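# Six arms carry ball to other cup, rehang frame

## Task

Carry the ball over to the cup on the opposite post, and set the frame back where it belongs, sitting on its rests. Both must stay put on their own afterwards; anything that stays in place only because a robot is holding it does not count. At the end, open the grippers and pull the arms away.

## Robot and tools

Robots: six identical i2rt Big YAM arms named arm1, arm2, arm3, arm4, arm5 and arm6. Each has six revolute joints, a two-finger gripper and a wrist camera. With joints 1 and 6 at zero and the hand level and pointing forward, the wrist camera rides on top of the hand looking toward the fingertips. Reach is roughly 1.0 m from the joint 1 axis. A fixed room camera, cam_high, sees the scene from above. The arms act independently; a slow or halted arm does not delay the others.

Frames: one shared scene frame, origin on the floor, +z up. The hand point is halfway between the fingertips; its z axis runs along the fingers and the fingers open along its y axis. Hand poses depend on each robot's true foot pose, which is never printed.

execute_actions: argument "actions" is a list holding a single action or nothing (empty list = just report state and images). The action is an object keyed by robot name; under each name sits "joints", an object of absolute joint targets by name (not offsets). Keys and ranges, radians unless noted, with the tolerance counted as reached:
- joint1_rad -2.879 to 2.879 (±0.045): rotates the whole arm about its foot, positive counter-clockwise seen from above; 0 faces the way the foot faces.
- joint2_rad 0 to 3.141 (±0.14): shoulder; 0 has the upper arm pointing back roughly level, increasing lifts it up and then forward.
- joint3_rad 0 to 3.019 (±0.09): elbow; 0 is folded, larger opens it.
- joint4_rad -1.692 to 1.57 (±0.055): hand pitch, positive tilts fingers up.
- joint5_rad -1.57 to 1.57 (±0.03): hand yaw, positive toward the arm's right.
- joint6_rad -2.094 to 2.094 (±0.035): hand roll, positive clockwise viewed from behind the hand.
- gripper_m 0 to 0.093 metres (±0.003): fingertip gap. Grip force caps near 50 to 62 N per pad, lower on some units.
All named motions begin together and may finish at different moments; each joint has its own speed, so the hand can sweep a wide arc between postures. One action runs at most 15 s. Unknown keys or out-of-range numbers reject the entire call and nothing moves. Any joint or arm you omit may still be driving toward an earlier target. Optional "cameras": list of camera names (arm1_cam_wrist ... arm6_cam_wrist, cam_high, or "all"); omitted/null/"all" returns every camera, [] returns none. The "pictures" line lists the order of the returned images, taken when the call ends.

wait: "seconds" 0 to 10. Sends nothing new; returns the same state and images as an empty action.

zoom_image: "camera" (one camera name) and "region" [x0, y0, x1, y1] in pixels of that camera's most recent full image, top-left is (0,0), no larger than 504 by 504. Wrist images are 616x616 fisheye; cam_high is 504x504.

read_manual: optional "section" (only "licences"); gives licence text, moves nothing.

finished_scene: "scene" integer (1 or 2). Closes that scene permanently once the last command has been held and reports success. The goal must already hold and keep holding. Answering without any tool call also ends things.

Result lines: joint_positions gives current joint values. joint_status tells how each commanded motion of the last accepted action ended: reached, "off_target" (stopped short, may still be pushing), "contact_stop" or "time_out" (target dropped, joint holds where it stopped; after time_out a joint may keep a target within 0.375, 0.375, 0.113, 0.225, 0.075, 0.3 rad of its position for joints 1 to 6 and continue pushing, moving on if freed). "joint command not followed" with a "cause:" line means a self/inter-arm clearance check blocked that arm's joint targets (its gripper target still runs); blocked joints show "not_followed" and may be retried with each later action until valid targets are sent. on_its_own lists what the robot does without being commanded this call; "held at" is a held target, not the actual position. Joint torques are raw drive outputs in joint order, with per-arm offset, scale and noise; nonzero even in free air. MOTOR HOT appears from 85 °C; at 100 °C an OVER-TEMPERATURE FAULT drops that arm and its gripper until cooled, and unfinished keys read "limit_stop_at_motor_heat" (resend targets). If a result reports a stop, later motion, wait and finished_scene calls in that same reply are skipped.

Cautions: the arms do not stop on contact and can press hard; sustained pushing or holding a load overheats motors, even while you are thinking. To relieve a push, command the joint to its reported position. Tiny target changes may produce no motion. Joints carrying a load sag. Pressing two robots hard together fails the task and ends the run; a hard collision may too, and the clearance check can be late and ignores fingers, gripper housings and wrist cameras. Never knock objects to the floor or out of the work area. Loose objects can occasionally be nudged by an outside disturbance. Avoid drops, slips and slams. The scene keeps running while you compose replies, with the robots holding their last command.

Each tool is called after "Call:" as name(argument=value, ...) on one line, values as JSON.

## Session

Call:
execute_actions(actions=[])

Scene clock: 0.00 s.
Joint torques (N m, as the arm reports them, + toward a larger angle): no reading
Motor temperatures (°C, as the motors report them): arm1=[22 23 27 23 25 25] | arm2=[23 25 28 25 21 21] | arm3=[21 25 27 24 23 22] | arm4=[24 25 24 22 21 23] | arm5=[24 26 29 21 21 22] | arm6=[24 25 24 25 24 22]
arm1.joint_positions: joint1_rad=+0.029 joint2_rad=+0.459 joint3_rad=+1.410 joint4_rad=-1.347 joint5_rad=-0.232 joint6_rad=-0.419 gripper_m=+0.094
arm1.joint_status: not commanded
arm1.hand: x=-0.4769 y=+1.5627 z=+1.3574 quat_wxyz=(-0.460, -0.233, -0.798, +0.312) (m; scene frame)
arm2.joint_positions: joint1_rad=-0.148 joint2_rad=+0.508 joint3_rad=+1.371 joint4_rad=-1.483 joint5_rad=+0.220 joint6_rad=+0.269 gripper_m=+0.094
arm2.joint_status: not commanded
arm2.hand: x=-1.3937 y=+0.1825 z=+1.2831 quat_wxyz=(-0.451, -0.327, -0.822, +0.123) (m; scene frame)
arm3.joint_positions: joint1_rad=-0.425 joint2_rad=+0.637 joint3_rad=+1.392 joint4_rad=-1.431 joint5_rad=-0.219 joint6_rad=-0.083 gripper_m=+0.094
arm3.joint_status: not commanded
arm3.hand: x=-1.3869 y=-0.7642 z=+1.3447 quat_wxyz=(-0.431, +0.153, -0.882, -0.113) (m; scene frame)
arm4.joint_positions: joint1_rad=-0.024 joint2_rad=+0.594 joint3_rad=+1.341 joint4_rad=-1.388 joint5_rad=-0.042 joint6_rad=+0.101 gripper_m=+0.094
arm4.joint_status: not commanded
arm4.hand: x=-0.2529 y=-1.2750 z=+1.3548 quat_wxyz=(-0.304, +0.578, -0.680, -0.333) (m; scene frame)
arm5.joint_positions: joint1_rad=-0.011 joint2_rad=+0.621 joint3_rad=+1.402 joint4_rad=-1.277 joint5_rad=-0.215 joint6_rad=+0.362 gripper_m=+0.094
arm5.joint_status: not commanded
arm5.hand: x=+1.1217 y=-1.1023 z=+1.4079 quat_wxyz=(-0.060, +0.713, -0.480, -0.507) (m; scene frame)
arm6.joint_positions: joint1_rad=+0.205 joint2_rad=+0.505 joint3_rad=+1.444 joint4_rad=-1.302 joint5_rad=-0.027 joint6_rad=+0.383 gripper_m=+0.094
arm6.joint_status: not commanded
arm6.hand: x=+1.3438 y=+0.9107 z=+1.4400 quat_wxyz=(-0.415, -0.748, -0.347, +0.383) (m; scene frame)
pictures: arm1_cam_wrist, arm2_cam_wrist, arm3_cam_wrist, arm4_cam_wrist, arm5_cam_wrist, arm6_cam_wrist, cam_high
Images, in order (width x height): arm1_cam_wrist 616x616, arm2_cam_wrist 616x616, arm3_cam_wrist 616x616, arm4_cam_wrist 616x616, arm5_cam_wrist 616x616, arm6_cam_wrist 616x616, cam_high 504x504.

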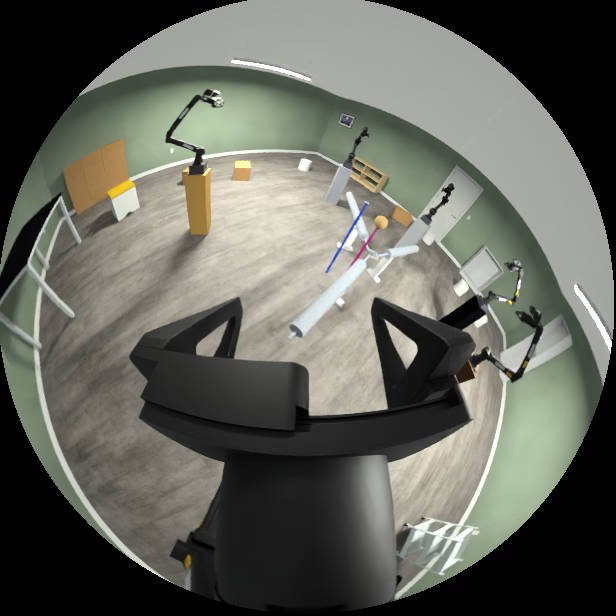

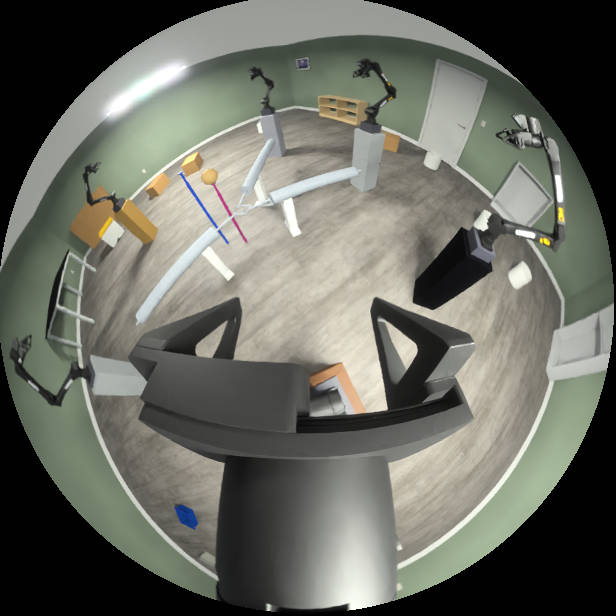

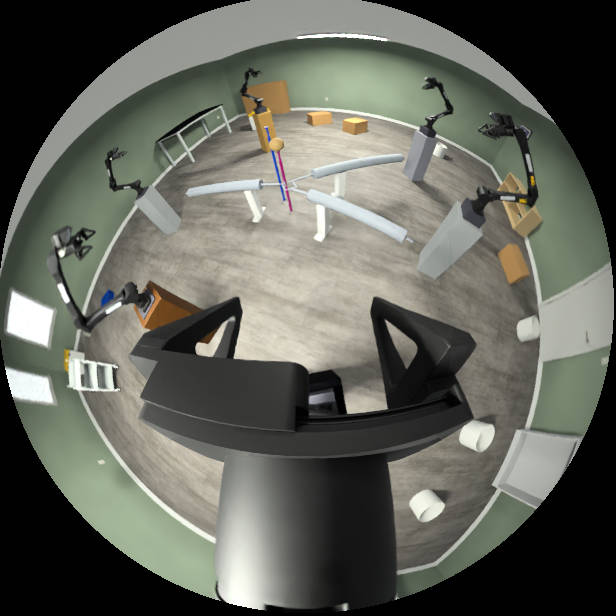

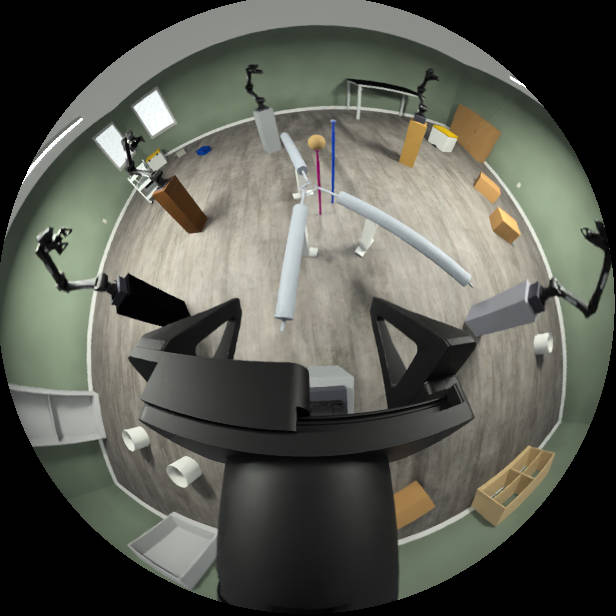

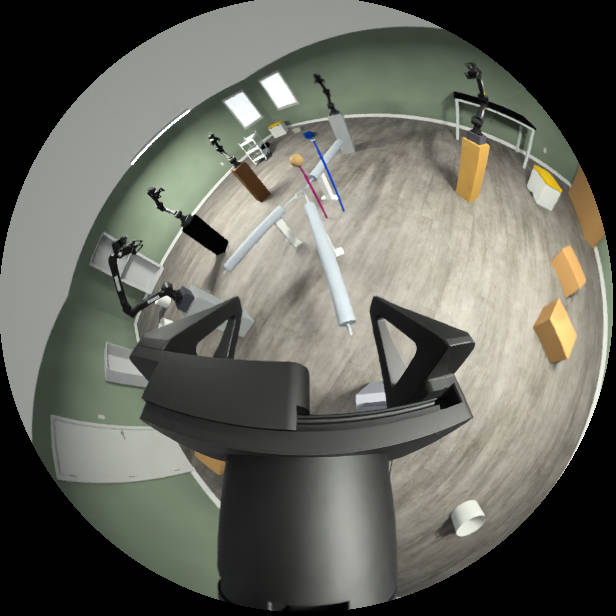

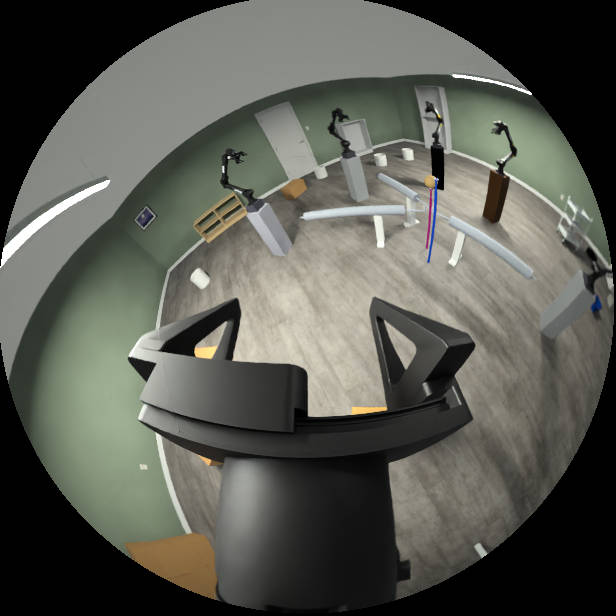

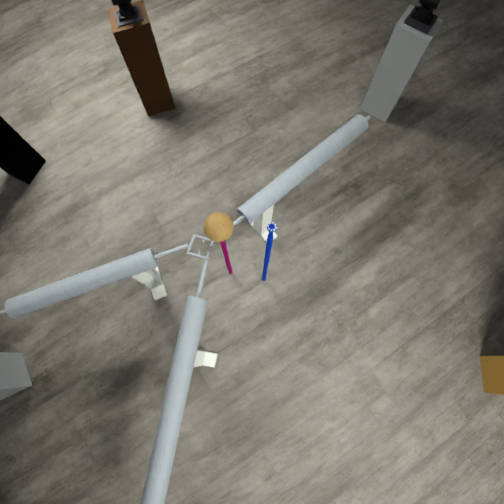

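Call:
execute_actions(actions=[{"arm1":{"joints":{"joint1_rad":0.03,"joint2_rad":2.02,"joint3_rad":1.375,"joint4_rad":-0.875,"joint5_rad":0,"joint6_rad":0}},"arm4":{"joints":{"joint1_rad":0.25,"joint2_rad":2.02,"joint3_rad":1.37,"joint4_rad":-0.875,"joint5_rad":0,"joint6_rad":0}},"arm5":{"joints":{"joint1_rad":0.1,"joint2_rad":2.02,"joint3_rad":1.37,"joint4_rad":-0.875,"joint5_rad":0,"joint6_rad":0}},"arm2":{"joints":{"joint1_rad":0.05,"joint2_rad":1.6,"joint3_rad":2.0,"joint4_rad":-0.5,"joint5_rad":0,"joint6_rad":0}},"arm3":{"joints":{"joint1_rad":-0.05,"joint2_rad":1.6,"joint3_rad":2.0,"joint4_rad":-0.5,"joint5_rad":0,"joint6_rad":0}},"arm6":{"joints":{"joint1_rad":-0.4,"joint2_rad":1.6,"joint3_rad":2.0,"joint4_rad":-0.4,"joint5_rad":0,"joint6_rad":0}}}])

Scene clock: 6.77 s.
Joint torques (N m, as the arm reports them, + toward a larger angle): arm1=[  1.33 -23.69   7.46   1.27   0.15  -0.05] | arm2=[ -1.66 -15.58  10.42   2.73  -0.22  -0.21] | arm3=[ -0.19 -15.22  13.47   2.44   0.22  -0.03] | arm4=[ -0.42 -20.     9.14   1.16   0.27  -0.08] | arm5=[  0.84 -16.87   6.03   0.76   0.12  -0.11] | arm6=[  0.55 -11.63  13.55   2.48   0.26  -0.21]
Motor temperatures (°C, as the motors report them): arm1=[22 23 28 23 25 25] | arm2=[23 26 29 25 21 21] | arm3=[21 25 29 24 23 22] | arm4=[24 25 25 22 21 23] | arm5=[24 26 30 21 21 22] | arm6=[24 26 25 25 24 22]
arm1.joint_positions: joint1_rad=+0.029 joint2_rad=+2.034 joint3_rad=+1.356 joint4_rad=-0.889 joint5_rad=-0.004 joint6_rad=-0.009 gripper_m=+0.094
arm1.joint_status: all done
arm1.hand: x=-0.3439 y=+1.1979 z=+0.7295 quat_wxyz=(-0.001, -0.534, -0.845, -0.007) (m; scene frame)
arm2.joint_positions: joint1_rad=+0.045 joint2_rad=+1.581 joint3_rad=+1.974 joint4_rad=-0.517 joint5_rad=+0.004 joint6_rad=+0.010 gripper_m=+0.094
arm2.joint_status: all done
arm2.hand: x=-0.8585 y=+0.1533 z=+1.3849 quat_wxyz=(-0.660, -0.073, -0.745, +0.060) (m; scene frame)
arm3.joint_positions: joint1_rad=-0.057 joint2_rad=+1.596 joint3_rad=+1.957 joint4_rad=-0.526 joint5_rad=-0.004 joint6_rad=-0.011 gripper_m=+0.094
arm3.joint_status: all done
arm3.hand: x=-0.9979 y=-0.4869 z=+1.4308 quat_wxyz=(-0.629, +0.202, -0.732, -0.164) (m; scene frame)
arm4.joint_positions: joint1_rad=+0.248 joint2_rad=+2.028 joint3_rad=+1.341 joint4_rad=-0.891 joint5_rad=-0.003 joint6_rad=+0.008 gripper_m=+0.094
arm4.joint_status: all done
arm4.hand: x=-0.3638 y=-0.9608 z=+0.7972 quat_wxyz=(-0.001, +0.768, -0.640, +0.002) (m; scene frame)
arm5.joint_positions: joint1_rad=+0.096 joint2_rad=+2.019 joint3_rad=+1.365 joint4_rad=-0.887 joint5_rad=-0.002 joint6_rad=+0.009 gripper_m=+0.094
arm5.joint_status: all done
arm5.hand: x=+0.9273 y=-0.8627 z=+0.8073 quat_wxyz=(-0.003, +0.910, -0.415, -0.006) (m; scene frame)
arm6.joint_positions: joint1_rad=-0.398 joint2_rad=+1.590 joint3_rad=+1.974 joint4_rad=-0.412 joint5_rad=-0.004 joint6_rad=+0.013 gripper_m=+0.094
arm6.joint_status: all done
arm6.hand: x=+0.8358 y=+0.6696 z=+1.4871 quat_wxyz=(-0.219, -0.684, -0.221, +0.660) (m; scene frame)
pictures: arm1_cam_wrist, arm2_cam_wrist, arm3_cam_wrist, arm4_cam_wrist, arm5_cam_wrist, arm6_cam_wrist, cam_high
Images, in order (width x height): arm1_cam_wrist 616x616, arm2_cam_wrist 616x616, arm3_cam_wrist 616x616, arm4_cam_wrist 616x616, arm5_cam_wrist 616x616, arm6_cam_wrist 616x616, cam_high 504x504.

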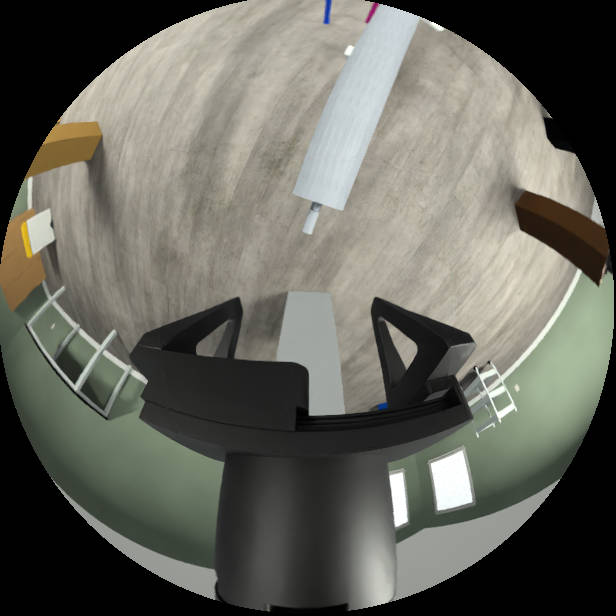

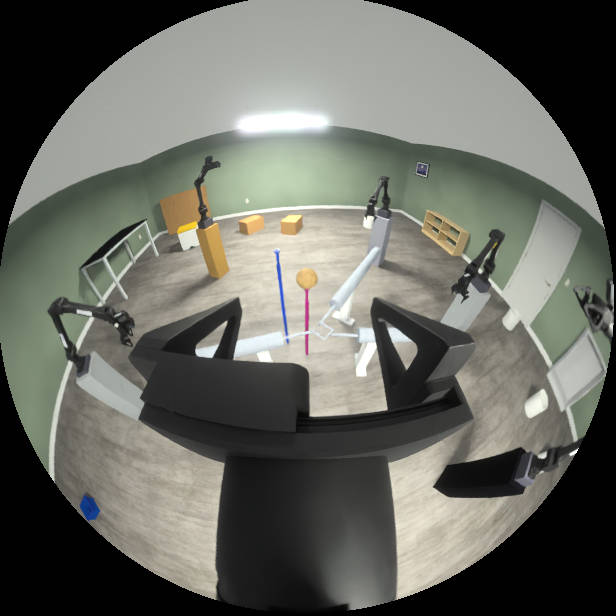

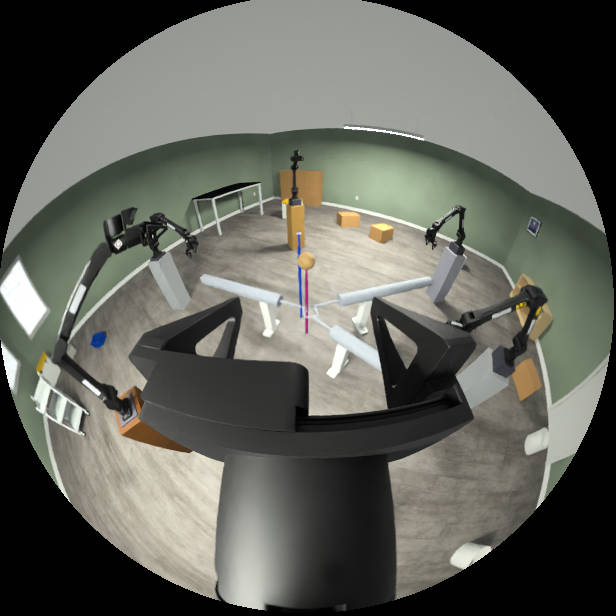

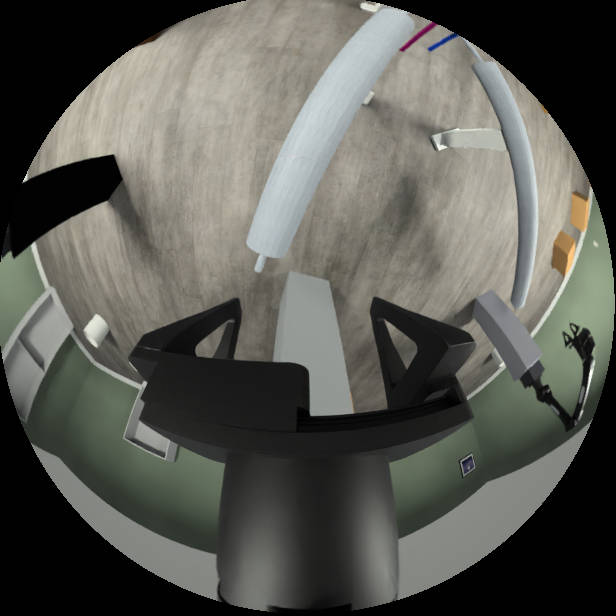

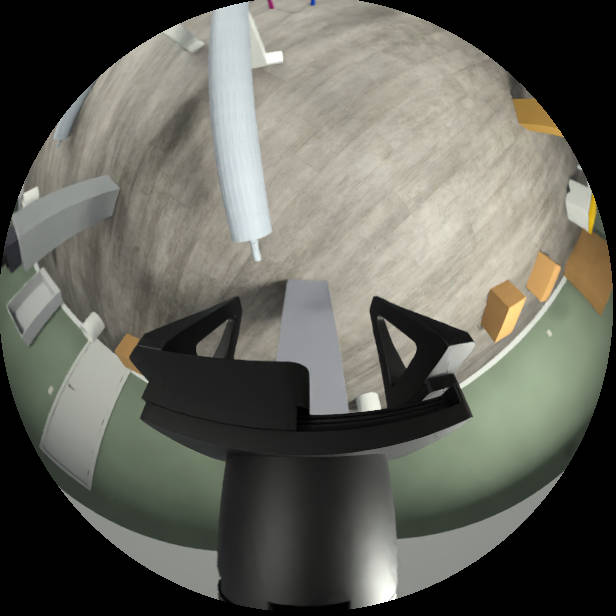

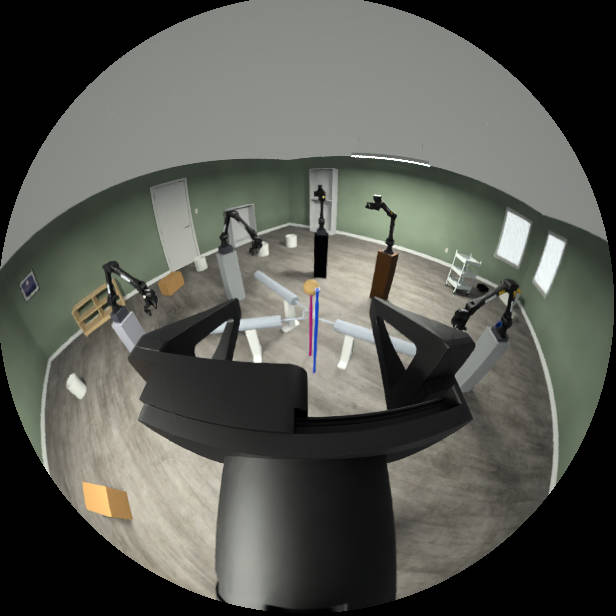

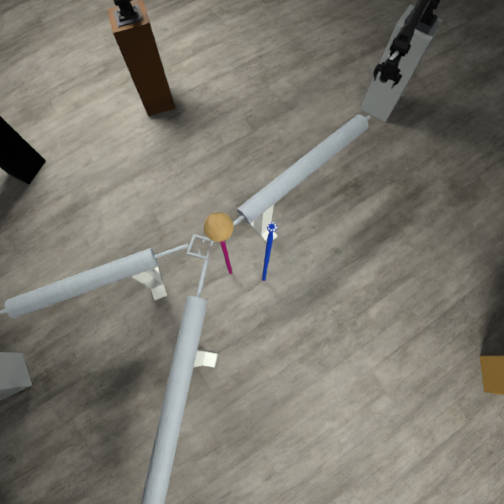

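Call:
execute_actions(actions=[{"arm1":{"joints":{"joint1_rad":0.0,"joint2_rad":2.355,"joint3_rad":1.36,"joint4_rad":-0.406,"joint6_rad":0.32}},"arm4":{"joints":{"joint1_rad":0.505,"joint2_rad":2.425,"joint3_rad":1.056,"joint4_rad":-0.05,"joint6_rad":0.69}},"arm5":{"joints":{"joint1_rad":0.354,"joint2_rad":2.465,"joint3_rad":1.248,"joint4_rad":-0.208,"joint6_rad":0.11}}}], cameras=["arm1_cam_wrist","arm4_cam_wrist","arm5_cam_wrist"])

Scene clock: 16.07 s.
Joint torques (N m, as the arm reports them, + toward a larger angle): arm1=[  1.01 -24.7    5.92   1.64   0.16  -0.01] | arm2=[ -1.43 -14.75  10.28   2.77  -0.2   -0.16] | arm3=[ -0.19 -15.12  13.43   2.45   0.22  -0.02] | arm4=[ -0.54 -17.78   2.51   1.39   0.28   0.06] | arm5=[  0.7  -18.     2.97   0.93   0.05   0.06] | arm6=[ -1.39 -12.34  13.72   2.62   0.25  -0.14]
Motor temperatures (°C, as the motors report them): arm1=[22 24 28 23 25 25] | arm2=[23 26 32 25 21 21] | arm3=[21 25 32 24 23 22] | arm4=[24 26 26 22 21 23] | arm5=[24 27 30 21 21 22] | arm6=[24 26 27 25 24 22]
arm1.joint_positions: joint1_rad=+0.008 joint2_rad=+2.371 joint3_rad=+1.338 joint4_rad=-0.424 joint5_rad=-0.003 joint6_rad=+0.310 gripper_m=+0.094
arm1.joint_status: all done
arm1.hand: x=-0.3480 y=+1.1825 z=+0.5488 quat_wxyz=(-0.050, -0.669, -0.742, +0.016) (m; scene frame)
arm2.joint_positions: joint1_rad=+0.045 joint2_rad=+1.581 joint3_rad=+1.974 joint4_rad=-0.517 joint5_rad=+0.004 joint6_rad=+0.010 gripper_m=+0.094
arm2.joint_status: not commanded
arm2.hand: x=-0.8585 y=+0.1533 z=+1.3849 quat_wxyz=(-0.660, -0.073, -0.745, +0.060) (m; scene frame)
arm3.joint_positions: joint1_rad=-0.057 joint2_rad=+1.596 joint3_rad=+1.957 joint4_rad=-0.526 joint5_rad=-0.004 joint6_rad=-0.011 gripper_m=+0.094
arm3.joint_status: not commanded
arm3.hand: x=-0.9979 y=-0.4869 z=+1.4308 quat_wxyz=(-0.629, +0.202, -0.732, -0.164) (m; scene frame)
arm4.joint_positions: joint1_rad=+0.503 joint2_rad=+2.424 joint3_rad=+1.057 joint4_rad=-0.065 joint5_rad=-0.001 joint6_rad=+0.682 gripper_m=+0.094
arm4.joint_status: all done
arm4.hand: x=-0.4591 y=-1.0753 z=+0.5544 quat_wxyz=(-0.018, +0.617, -0.784, -0.068) (m; scene frame)
arm5.joint_positions: joint1_rad=+0.351 joint2_rad=+2.480 joint3_rad=+1.238 joint4_rad=-0.225 joint5_rad=-0.001 joint6_rad=+0.101 gripper_m=+0.094
arm5.joint_status: all done
arm5.hand: x=+0.8758 y=-0.9978 z=+0.5473 quat_wxyz=(-0.010, +0.940, -0.339, -0.043) (m; scene frame)
arm6.joint_positions: joint1_rad=-0.398 joint2_rad=+1.590 joint3_rad=+1.974 joint4_rad=-0.412 joint5_rad=-0.004 joint6_rad=+0.013 gripper_m=+0.094
arm6.joint_status: not commanded
arm6.hand: x=+0.8358 y=+0.6696 z=+1.4871 quat_wxyz=(-0.219, -0.684, -0.221, +0.660) (m; scene frame)
pictures: arm1_cam_wrist, arm4_cam_wrist, arm5_cam_wrist
Images, in order (width x height): arm1_cam_wrist 616x616, arm4_cam_wrist 616x616, arm5_cam_wrist 616x616.

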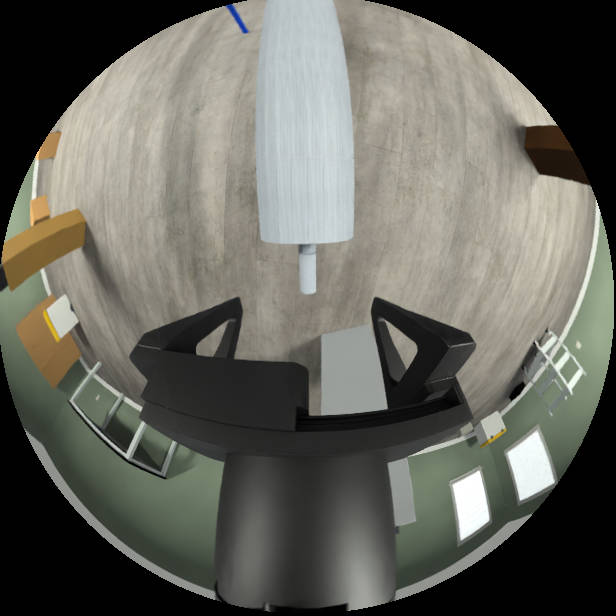

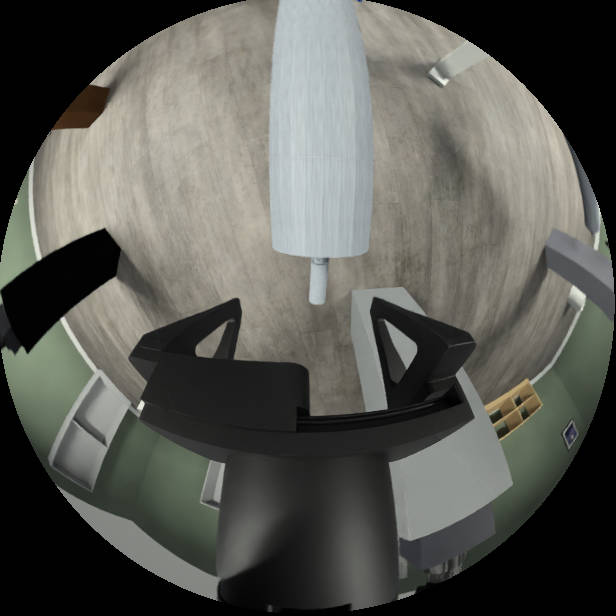

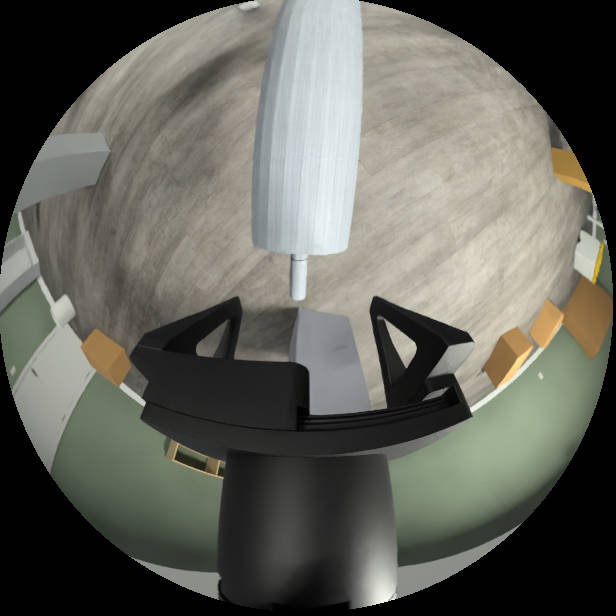

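Call:
execute_actions(actions=[{"arm1":{"joints":{"joint2_rad":2.618,"joint3_rad":1.462,"joint4_rad":-0.5}},"arm4":{"joints":{"joint1_rad":0.525,"joint2_rad":2.69,"joint3_rad":1.197,"joint4_rad":-0.15,"joint6_rad":0.71}},"arm5":{"joints":{"joint1_rad":0.38,"joint2_rad":2.722,"joint3_rad":1.368,"joint4_rad":-0.3,"joint6_rad":0.17}}}], cameras=[])

Call:
execute_actions(actions=[{"arm1":{"joints":{"joint4_rad":-0.25}},"arm4":{"joints":{"joint4_rad":0.078}},"arm5":{"joints":{"joint4_rad":-0.055}}}], cameras=["arm1_cam_wrist","arm4_cam_wrist","arm5_cam_wrist"])

Scene clock: 24.07 s.
Joint torques (N m, as the arm reports them, + toward a larger angle): arm1=[  1.72 -25.75   4.48  -0.04   0.14  -0.04] | arm2=[ -1.28 -15.36  10.38   2.79  -0.24  -0.21] | arm3=[ -0.23 -15.1   13.41   2.46   0.22  -0.03] | arm4=[ -0.29 -18.97   1.37  -0.08   0.26   0.08] | arm5=[  0.77 -17.18   1.54  -0.35   0.09   0.06] | arm6=[ -0.79 -12.3   13.89   2.5    0.22  -0.17]
Motor temperatures (°C, as the motors report them): arm1=[22 25 28 23 25 25] | arm2=[23 27 33 25 21 21] | arm3=[21 26 34 24 23 22] | arm4=[24 27 25 22 21 23] | arm5=[24 28 30 21 21 22] | arm6=[24 26 28 25 24 22]
arm1.joint_positions: joint1_rad=+0.008 joint2_rad=+2.639 joint3_rad=+1.444 joint4_rad=-0.491 joint5_rad=-0.003 joint6_rad=+0.311 gripper_m=+0.094
arm1.joint_status: all done
arm1.hand: x=-0.3740 y=+1.2444 z=+0.4305 quat_wxyz=(+0.054, -0.668, -0.741, -0.031) (m; scene frame)
arm2.joint_positions: joint1_rad=+0.045 joint2_rad=+1.581 joint3_rad=+1.974 joint4_rad=-0.517 joint5_rad=+0.004 joint6_rad=+0.010 gripper_m=+0.094
arm2.joint_status: not commanded
arm2.hand: x=-0.8585 y=+0.1533 z=+1.3849 quat_wxyz=(-0.660, -0.073, -0.745, +0.060) (m; scene frame)
arm3.joint_positions: joint1_rad=-0.057 joint2_rad=+1.596 joint3_rad=+1.957 joint4_rad=-0.526 joint5_rad=-0.004 joint6_rad=-0.011 gripper_m=+0.094
arm3.joint_status: not commanded
arm3.hand: x=-0.9979 y=-0.4869 z=+1.4308 quat_wxyz=(-0.629, +0.202, -0.732, -0.164) (m; scene frame)
arm4.joint_positions: joint1_rad=+0.519 joint2_rad=+2.706 joint3_rad=+1.190 joint4_rad=-0.140 joint5_rad=-0.001 joint6_rad=+0.702 gripper_m=+0.094
arm4.joint_status: all done
arm4.hand: x=-0.4345 y=-1.1395 z=+0.4457 quat_wxyz=(+0.005, +0.616, -0.787, +0.041) (m; scene frame)
arm5.joint_positions: joint1_rad=+0.378 joint2_rad=+2.739 joint3_rad=+1.361 joint4_rad=-0.292 joint5_rad=-0.001 joint6_rad=+0.161 gripper_m=+0.094
arm5.joint_status: all done
arm5.hand: x=+0.9250 y=-1.0452 z=+0.4420 quat_wxyz=(+0.012, +0.933, -0.354, +0.056) (m; scene frame)
arm6.joint_positions: joint1_rad=-0.398 joint2_rad=+1.590 joint3_rad=+1.974 joint4_rad=-0.412 joint5_rad=-0.004 joint6_rad=+0.013 gripper_m=+0.094
arm6.joint_status: not commanded
arm6.hand: x=+0.8358 y=+0.6696 z=+1.4871 quat_wxyz=(-0.219, -0.684, -0.221, +0.660) (m; scene frame)
pictures: none
No camera images: the call's "cameras" was empty. Leave "cameras" out to get every camera's image.

Scene clock: 25.00 s.
Joint torques (N m, as the arm reports them, + toward a larger angle): arm1=[  1.13 -25.87   4.77   1.7    0.16  -0.07] | arm2=[ -1.37 -15.86  10.26   2.91  -0.23  -0.18] | arm3=[ -0.19 -15.11  13.43   2.45   0.22  -0.02] | arm4=[ -0.23 -19.49   1.69   1.49   0.27   0.07] | arm5=[  0.75 -18.53   1.89   0.97   0.06   0.04] | arm6=[ -1.17 -11.66  13.93   2.4    0.28  -0.18]
Motor temperatures (°C, as the motors report them): arm1=[22 25 28 23 25 25] | arm2=[23 27 33 25 21 21] | arm3=[21 26 34 24 23 22] | arm4=[24 27 25 22 21 23] | arm5=[24 28 30 21 21 22] | arm6=[24 26 28 25 24 22]
arm1.joint_positions: joint1_rad=+0.008 joint2_rad=+2.639 joint3_rad=+1.444 joint4_rad=-0.270 joint5_rad=-0.003 joint6_rad=+0.311 gripper_m=+0.094
arm1.joint_status: all done
arm1.hand: x=-0.3522 y=+1.1947 z=+0.4297 quat_wxyz=(-0.046, -0.669, -0.742, +0.014) (m; scene frame)
arm2.joint_positions: joint1_rad=+0.045 joint2_rad=+1.581 joint3_rad=+1.974 joint4_rad=-0.517 joint5_rad=+0.004 joint6_rad=+0.010 gripper_m=+0.094
arm2.joint_status: not commanded
arm2.hand: x=-0.8585 y=+0.1533 z=+1.3849 quat_wxyz=(-0.660, -0.073, -0.745, +0.060) (m; scene frame)
arm3.joint_positions: joint1_rad=-0.057 joint2_rad=+1.596 joint3_rad=+1.957 joint4_rad=-0.526 joint5_rad=-0.004 joint6_rad=-0.011 gripper_m=+0.094
arm3.joint_status: not commanded
arm3.hand: x=-0.9979 y=-0.4869 z=+1.4308 quat_wxyz=(-0.629, +0.202, -0.732, -0.164) (m; scene frame)
arm4.joint_positions: joint1_rad=+0.519 joint2_rad=+2.706 joint3_rad=+1.190 joint4_rad=+0.059 joint5_rad=-0.001 joint6_rad=+0.702 gripper_m=+0.094
arm4.joint_status: all done
arm4.hand: x=-0.4561 y=-1.0958 z=+0.4465 quat_wxyz=(-0.015, +0.616, -0.786, -0.057) (m; scene frame)
arm5.joint_positions: joint1_rad=+0.378 joint2_rad=+2.739 joint3_rad=+1.361 joint4_rad=-0.073 joint5_rad=-0.001 joint6_rad=+0.162 gripper_m=+0.094
arm5.joint_status: all done
arm5.hand: x=+0.8796 y=-1.0165 z=+0.4416 quat_wxyz=(-0.009, +0.934, -0.355, -0.051) (m; scene frame)
arm6.joint_positions: joint1_rad=-0.398 joint2_rad=+1.590 joint3_rad=+1.974 joint4_rad=-0.412 joint5_rad=-0.004 joint6_rad=+0.013 gripper_m=+0.094
arm6.joint_status: not commanded
arm6.hand: x=+0.8358 y=+0.6696 z=+1.4871 quat_wxyz=(-0.219, -0.684, -0.221, +0.660) (m; scene frame)
pictures: arm1_cam_wrist, arm4_cam_wrist, arm5_cam_wrist
Images, in order (width x height): arm1_cam_wrist 616x616, arm4_cam_wrist 616x616, arm5_cam_wrist 616x616.

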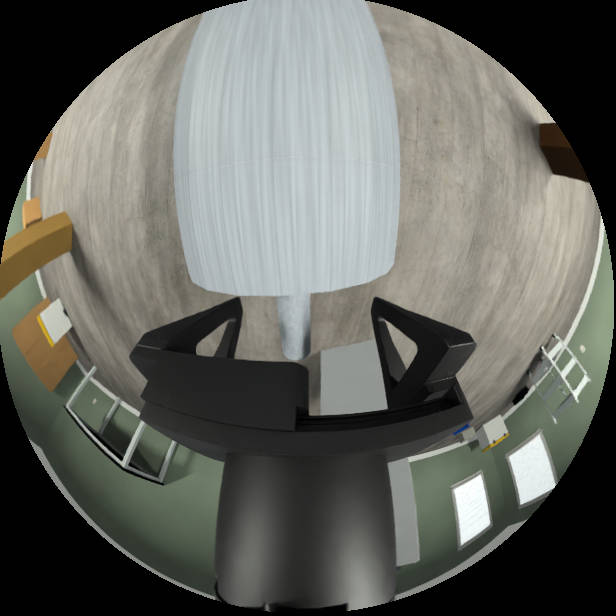

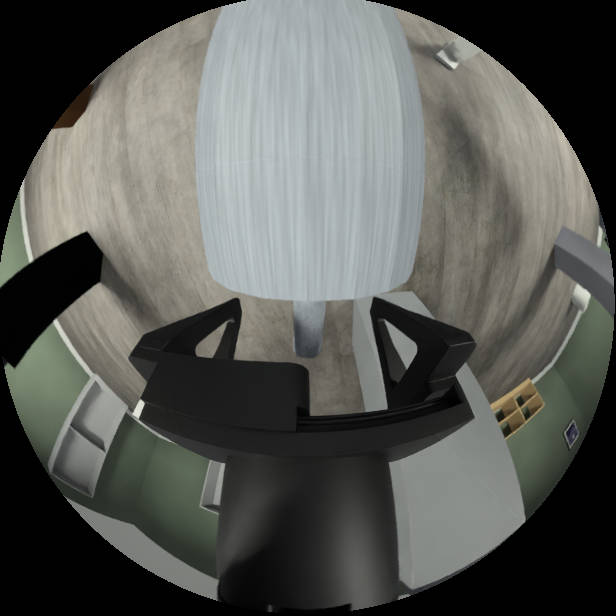

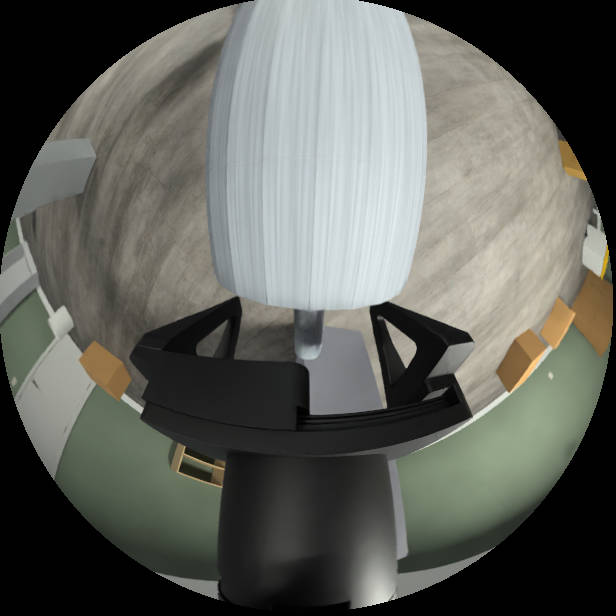

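Call:
execute_actions(actions=[{"arm1":{"joints":{"gripper_m":0,"joint1_rad":0.026}},"arm4":{"joints":{"gripper_m":0}},"arm5":{"joints":{"gripper_m":0,"joint2_rad":2.735,"joint6_rad":0.2}}}], cameras=["arm2_cam_wrist","arm3_cam_wrist","arm6_cam_wrist","cam_high"])

Call:
zoom_image(camera="arm2_cam_wrist", region=[250, 240, 370, 360])

Call:
zoom_image(camera="arm3_cam_wrist", region=[250, 225, 370, 345])

Call:
zoom_image(camera="arm6_cam_wrist", region=[250, 265, 370, 385])

Call:
zoom_image(camera="cam_high", region=[160, 190, 300, 330])

Scene clock: 30.03 s.
Joint torques (N m, as the arm reports them, + toward a larger angle): arm1=[  2.84 -26.28   4.94   1.68   0.16   0.03] | arm2=[ -2.14 -15.38  10.41   2.66  -0.25  -0.2 ] | arm3=[ -0.18 -15.11  13.43   2.46   0.22  -0.02] | arm4=[ -0.22 -19.52   1.75   1.48   0.31  -0.06] | arm5=[  1.3  -18.05   1.95   0.94  -0.08   0.13] | arm6=[ -0.54 -11.26  13.64   2.55   0.23  -0.13]
Motor temperatures (°C, as the motors report them): arm1=[22 25 28 23 25 25] | arm2=[23 27 33 25 21 21] | arm3=[21 26 35 24 23 22] | arm4=[24 27 25 22 21 23] | arm5=[24 28 29 21 21 22] | arm6=[24 27 29 25 24 22]
arm1.joint_positions: joint1_rad=+0.016 joint2_rad=+2.639 joint3_rad=+1.444 joint4_rad=-0.265 joint5_rad=-0.003 joint6_rad=+0.307 gripper_m=+0.019
arm1.joint_status: gripper_m off_target (ended at +0.019, target +0.000); the others done
arm1.hand: x=-0.3477 y=+1.1953 z=+0.4299 quat_wxyz=(-0.048, -0.665, -0.745, +0.015) (m; scene frame)
arm2.joint_positions: joint1_rad=+0.045 joint2_rad=+1.581 joint3_rad=+1.974 joint4_rad=-0.517 joint5_rad=+0.004 joint6_rad=+0.010 gripper_m=+0.094
arm2.joint_status: not commanded
arm2.hand: x=-0.8585 y=+0.1533 z=+1.3849 quat_wxyz=(-0.660, -0.073, -0.745, +0.060) (m; scene frame)
arm3.joint_positions: joint1_rad=-0.057 joint2_rad=+1.596 joint3_rad=+1.957 joint4_rad=-0.526 joint5_rad=-0.004 joint6_rad=-0.011 gripper_m=+0.094
arm3.joint_status: not commanded
arm3.hand: x=-0.9979 y=-0.4869 z=+1.4308 quat_wxyz=(-0.629, +0.202, -0.732, -0.164) (m; scene frame)
arm4.joint_positions: joint1_rad=+0.519 joint2_rad=+2.706 joint3_rad=+1.190 joint4_rad=+0.060 joint5_rad=-0.002 joint6_rad=+0.716 gripper_m=+0.019
arm4.joint_status: gripper_m off_target (ended at +0.019, target +0.000)
arm4.hand: x=-0.4564 y=-1.0957 z=+0.4467 quat_wxyz=(-0.014, +0.610, -0.790, -0.057) (m; scene frame)
arm5.joint_positions: joint1_rad=+0.377 joint2_rad=+2.739 joint3_rad=+1.361 joint4_rad=-0.072 joint5_rad=+0.002 joint6_rad=+0.184 gripper_m=+0.019
arm5.joint_status: gripper_m off_target (ended at +0.019, target +0.000); the others done
arm5.hand: x=+0.8796 y=-1.0156 z=+0.4416 quat_wxyz=(-0.011, +0.929, -0.365, -0.052) (m; scene frame)
arm6.joint_positions: joint1_rad=-0.398 joint2_rad=+1.590 joint3_rad=+1.974 joint4_rad=-0.412 joint5_rad=-0.004 joint6_rad=+0.013 gripper_m=+0.094
arm6.joint_status: not commanded
arm6.hand: x=+0.8358 y=+0.6696 z=+1.4871 quat_wxyz=(-0.219, -0.684, -0.221, +0.660) (m; scene frame)
pictures: arm2_cam_wrist, arm3_cam_wrist, arm6_cam_wrist, cam_high
Images, in order (width x height): arm2_cam_wrist 616x616, arm3_cam_wrist 616x616, arm6_cam_wrist 616x616, cam_high 504x504.

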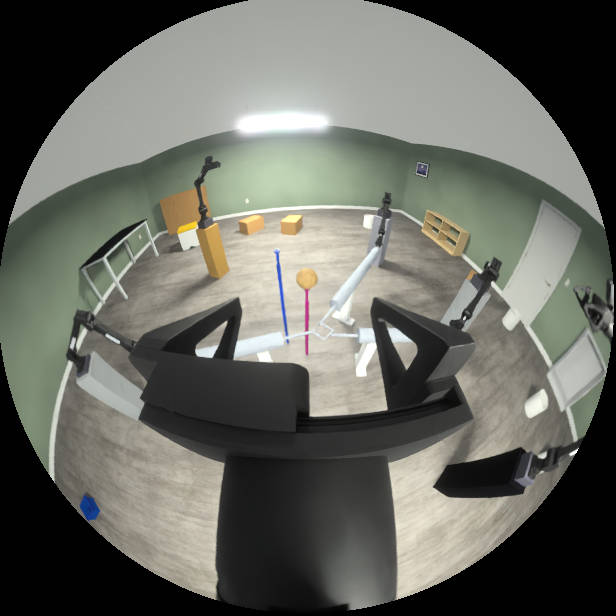

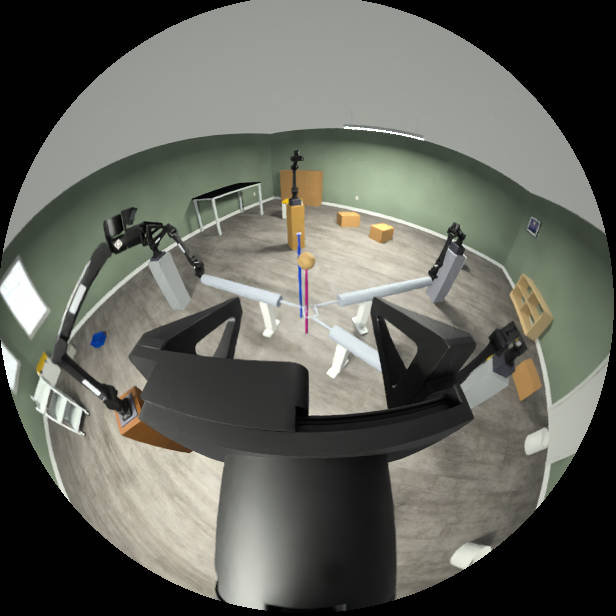

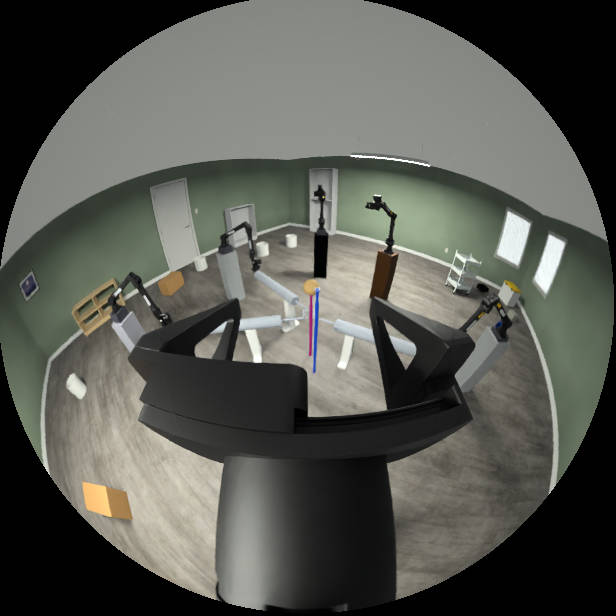

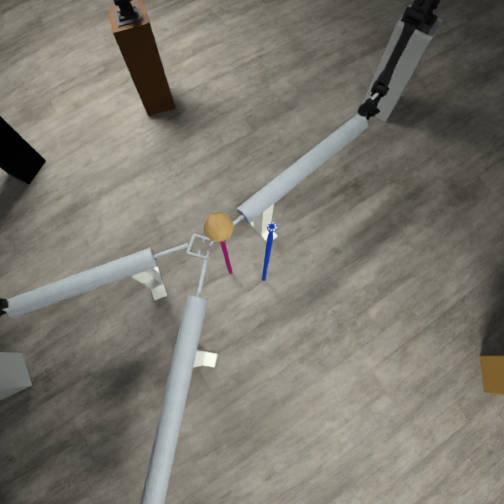

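Region (250, 240, 370, 360) of arm2_cam_wrist's 616x616 image, scaled by 4.200, with more detail than that image has.

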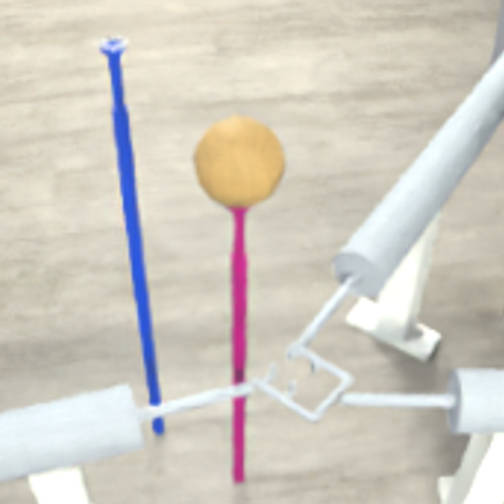

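Region (250, 225, 370, 345) of arm3_cam_wrist's 616x616 image, scaled by 4.200, with more detail than that image has.

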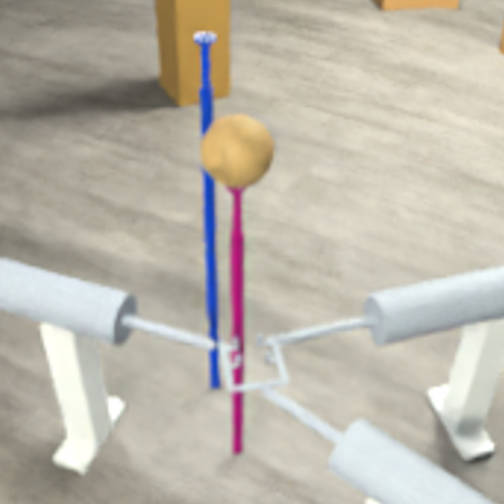

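Region (250, 265, 370, 385) of arm6_cam_wrist's 616x616 image, scaled by 4.200, with more detail than that image has.

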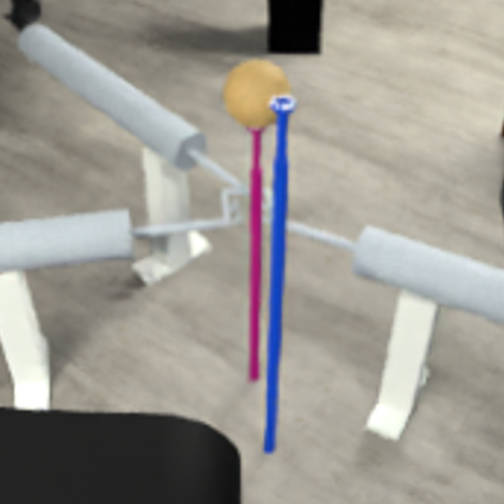

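Region (160, 190, 300, 330) of cam_high's 504x504 image, scaled by 3.600, with more detail than that image has.

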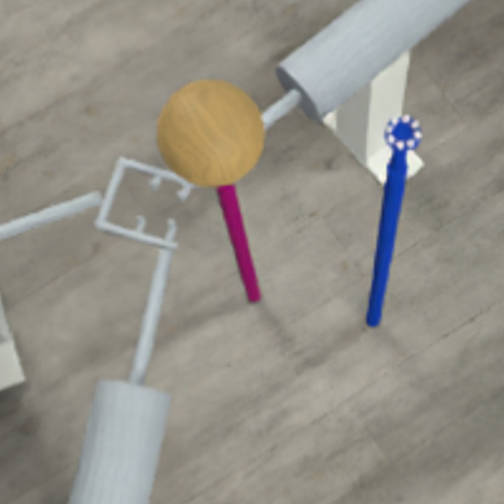

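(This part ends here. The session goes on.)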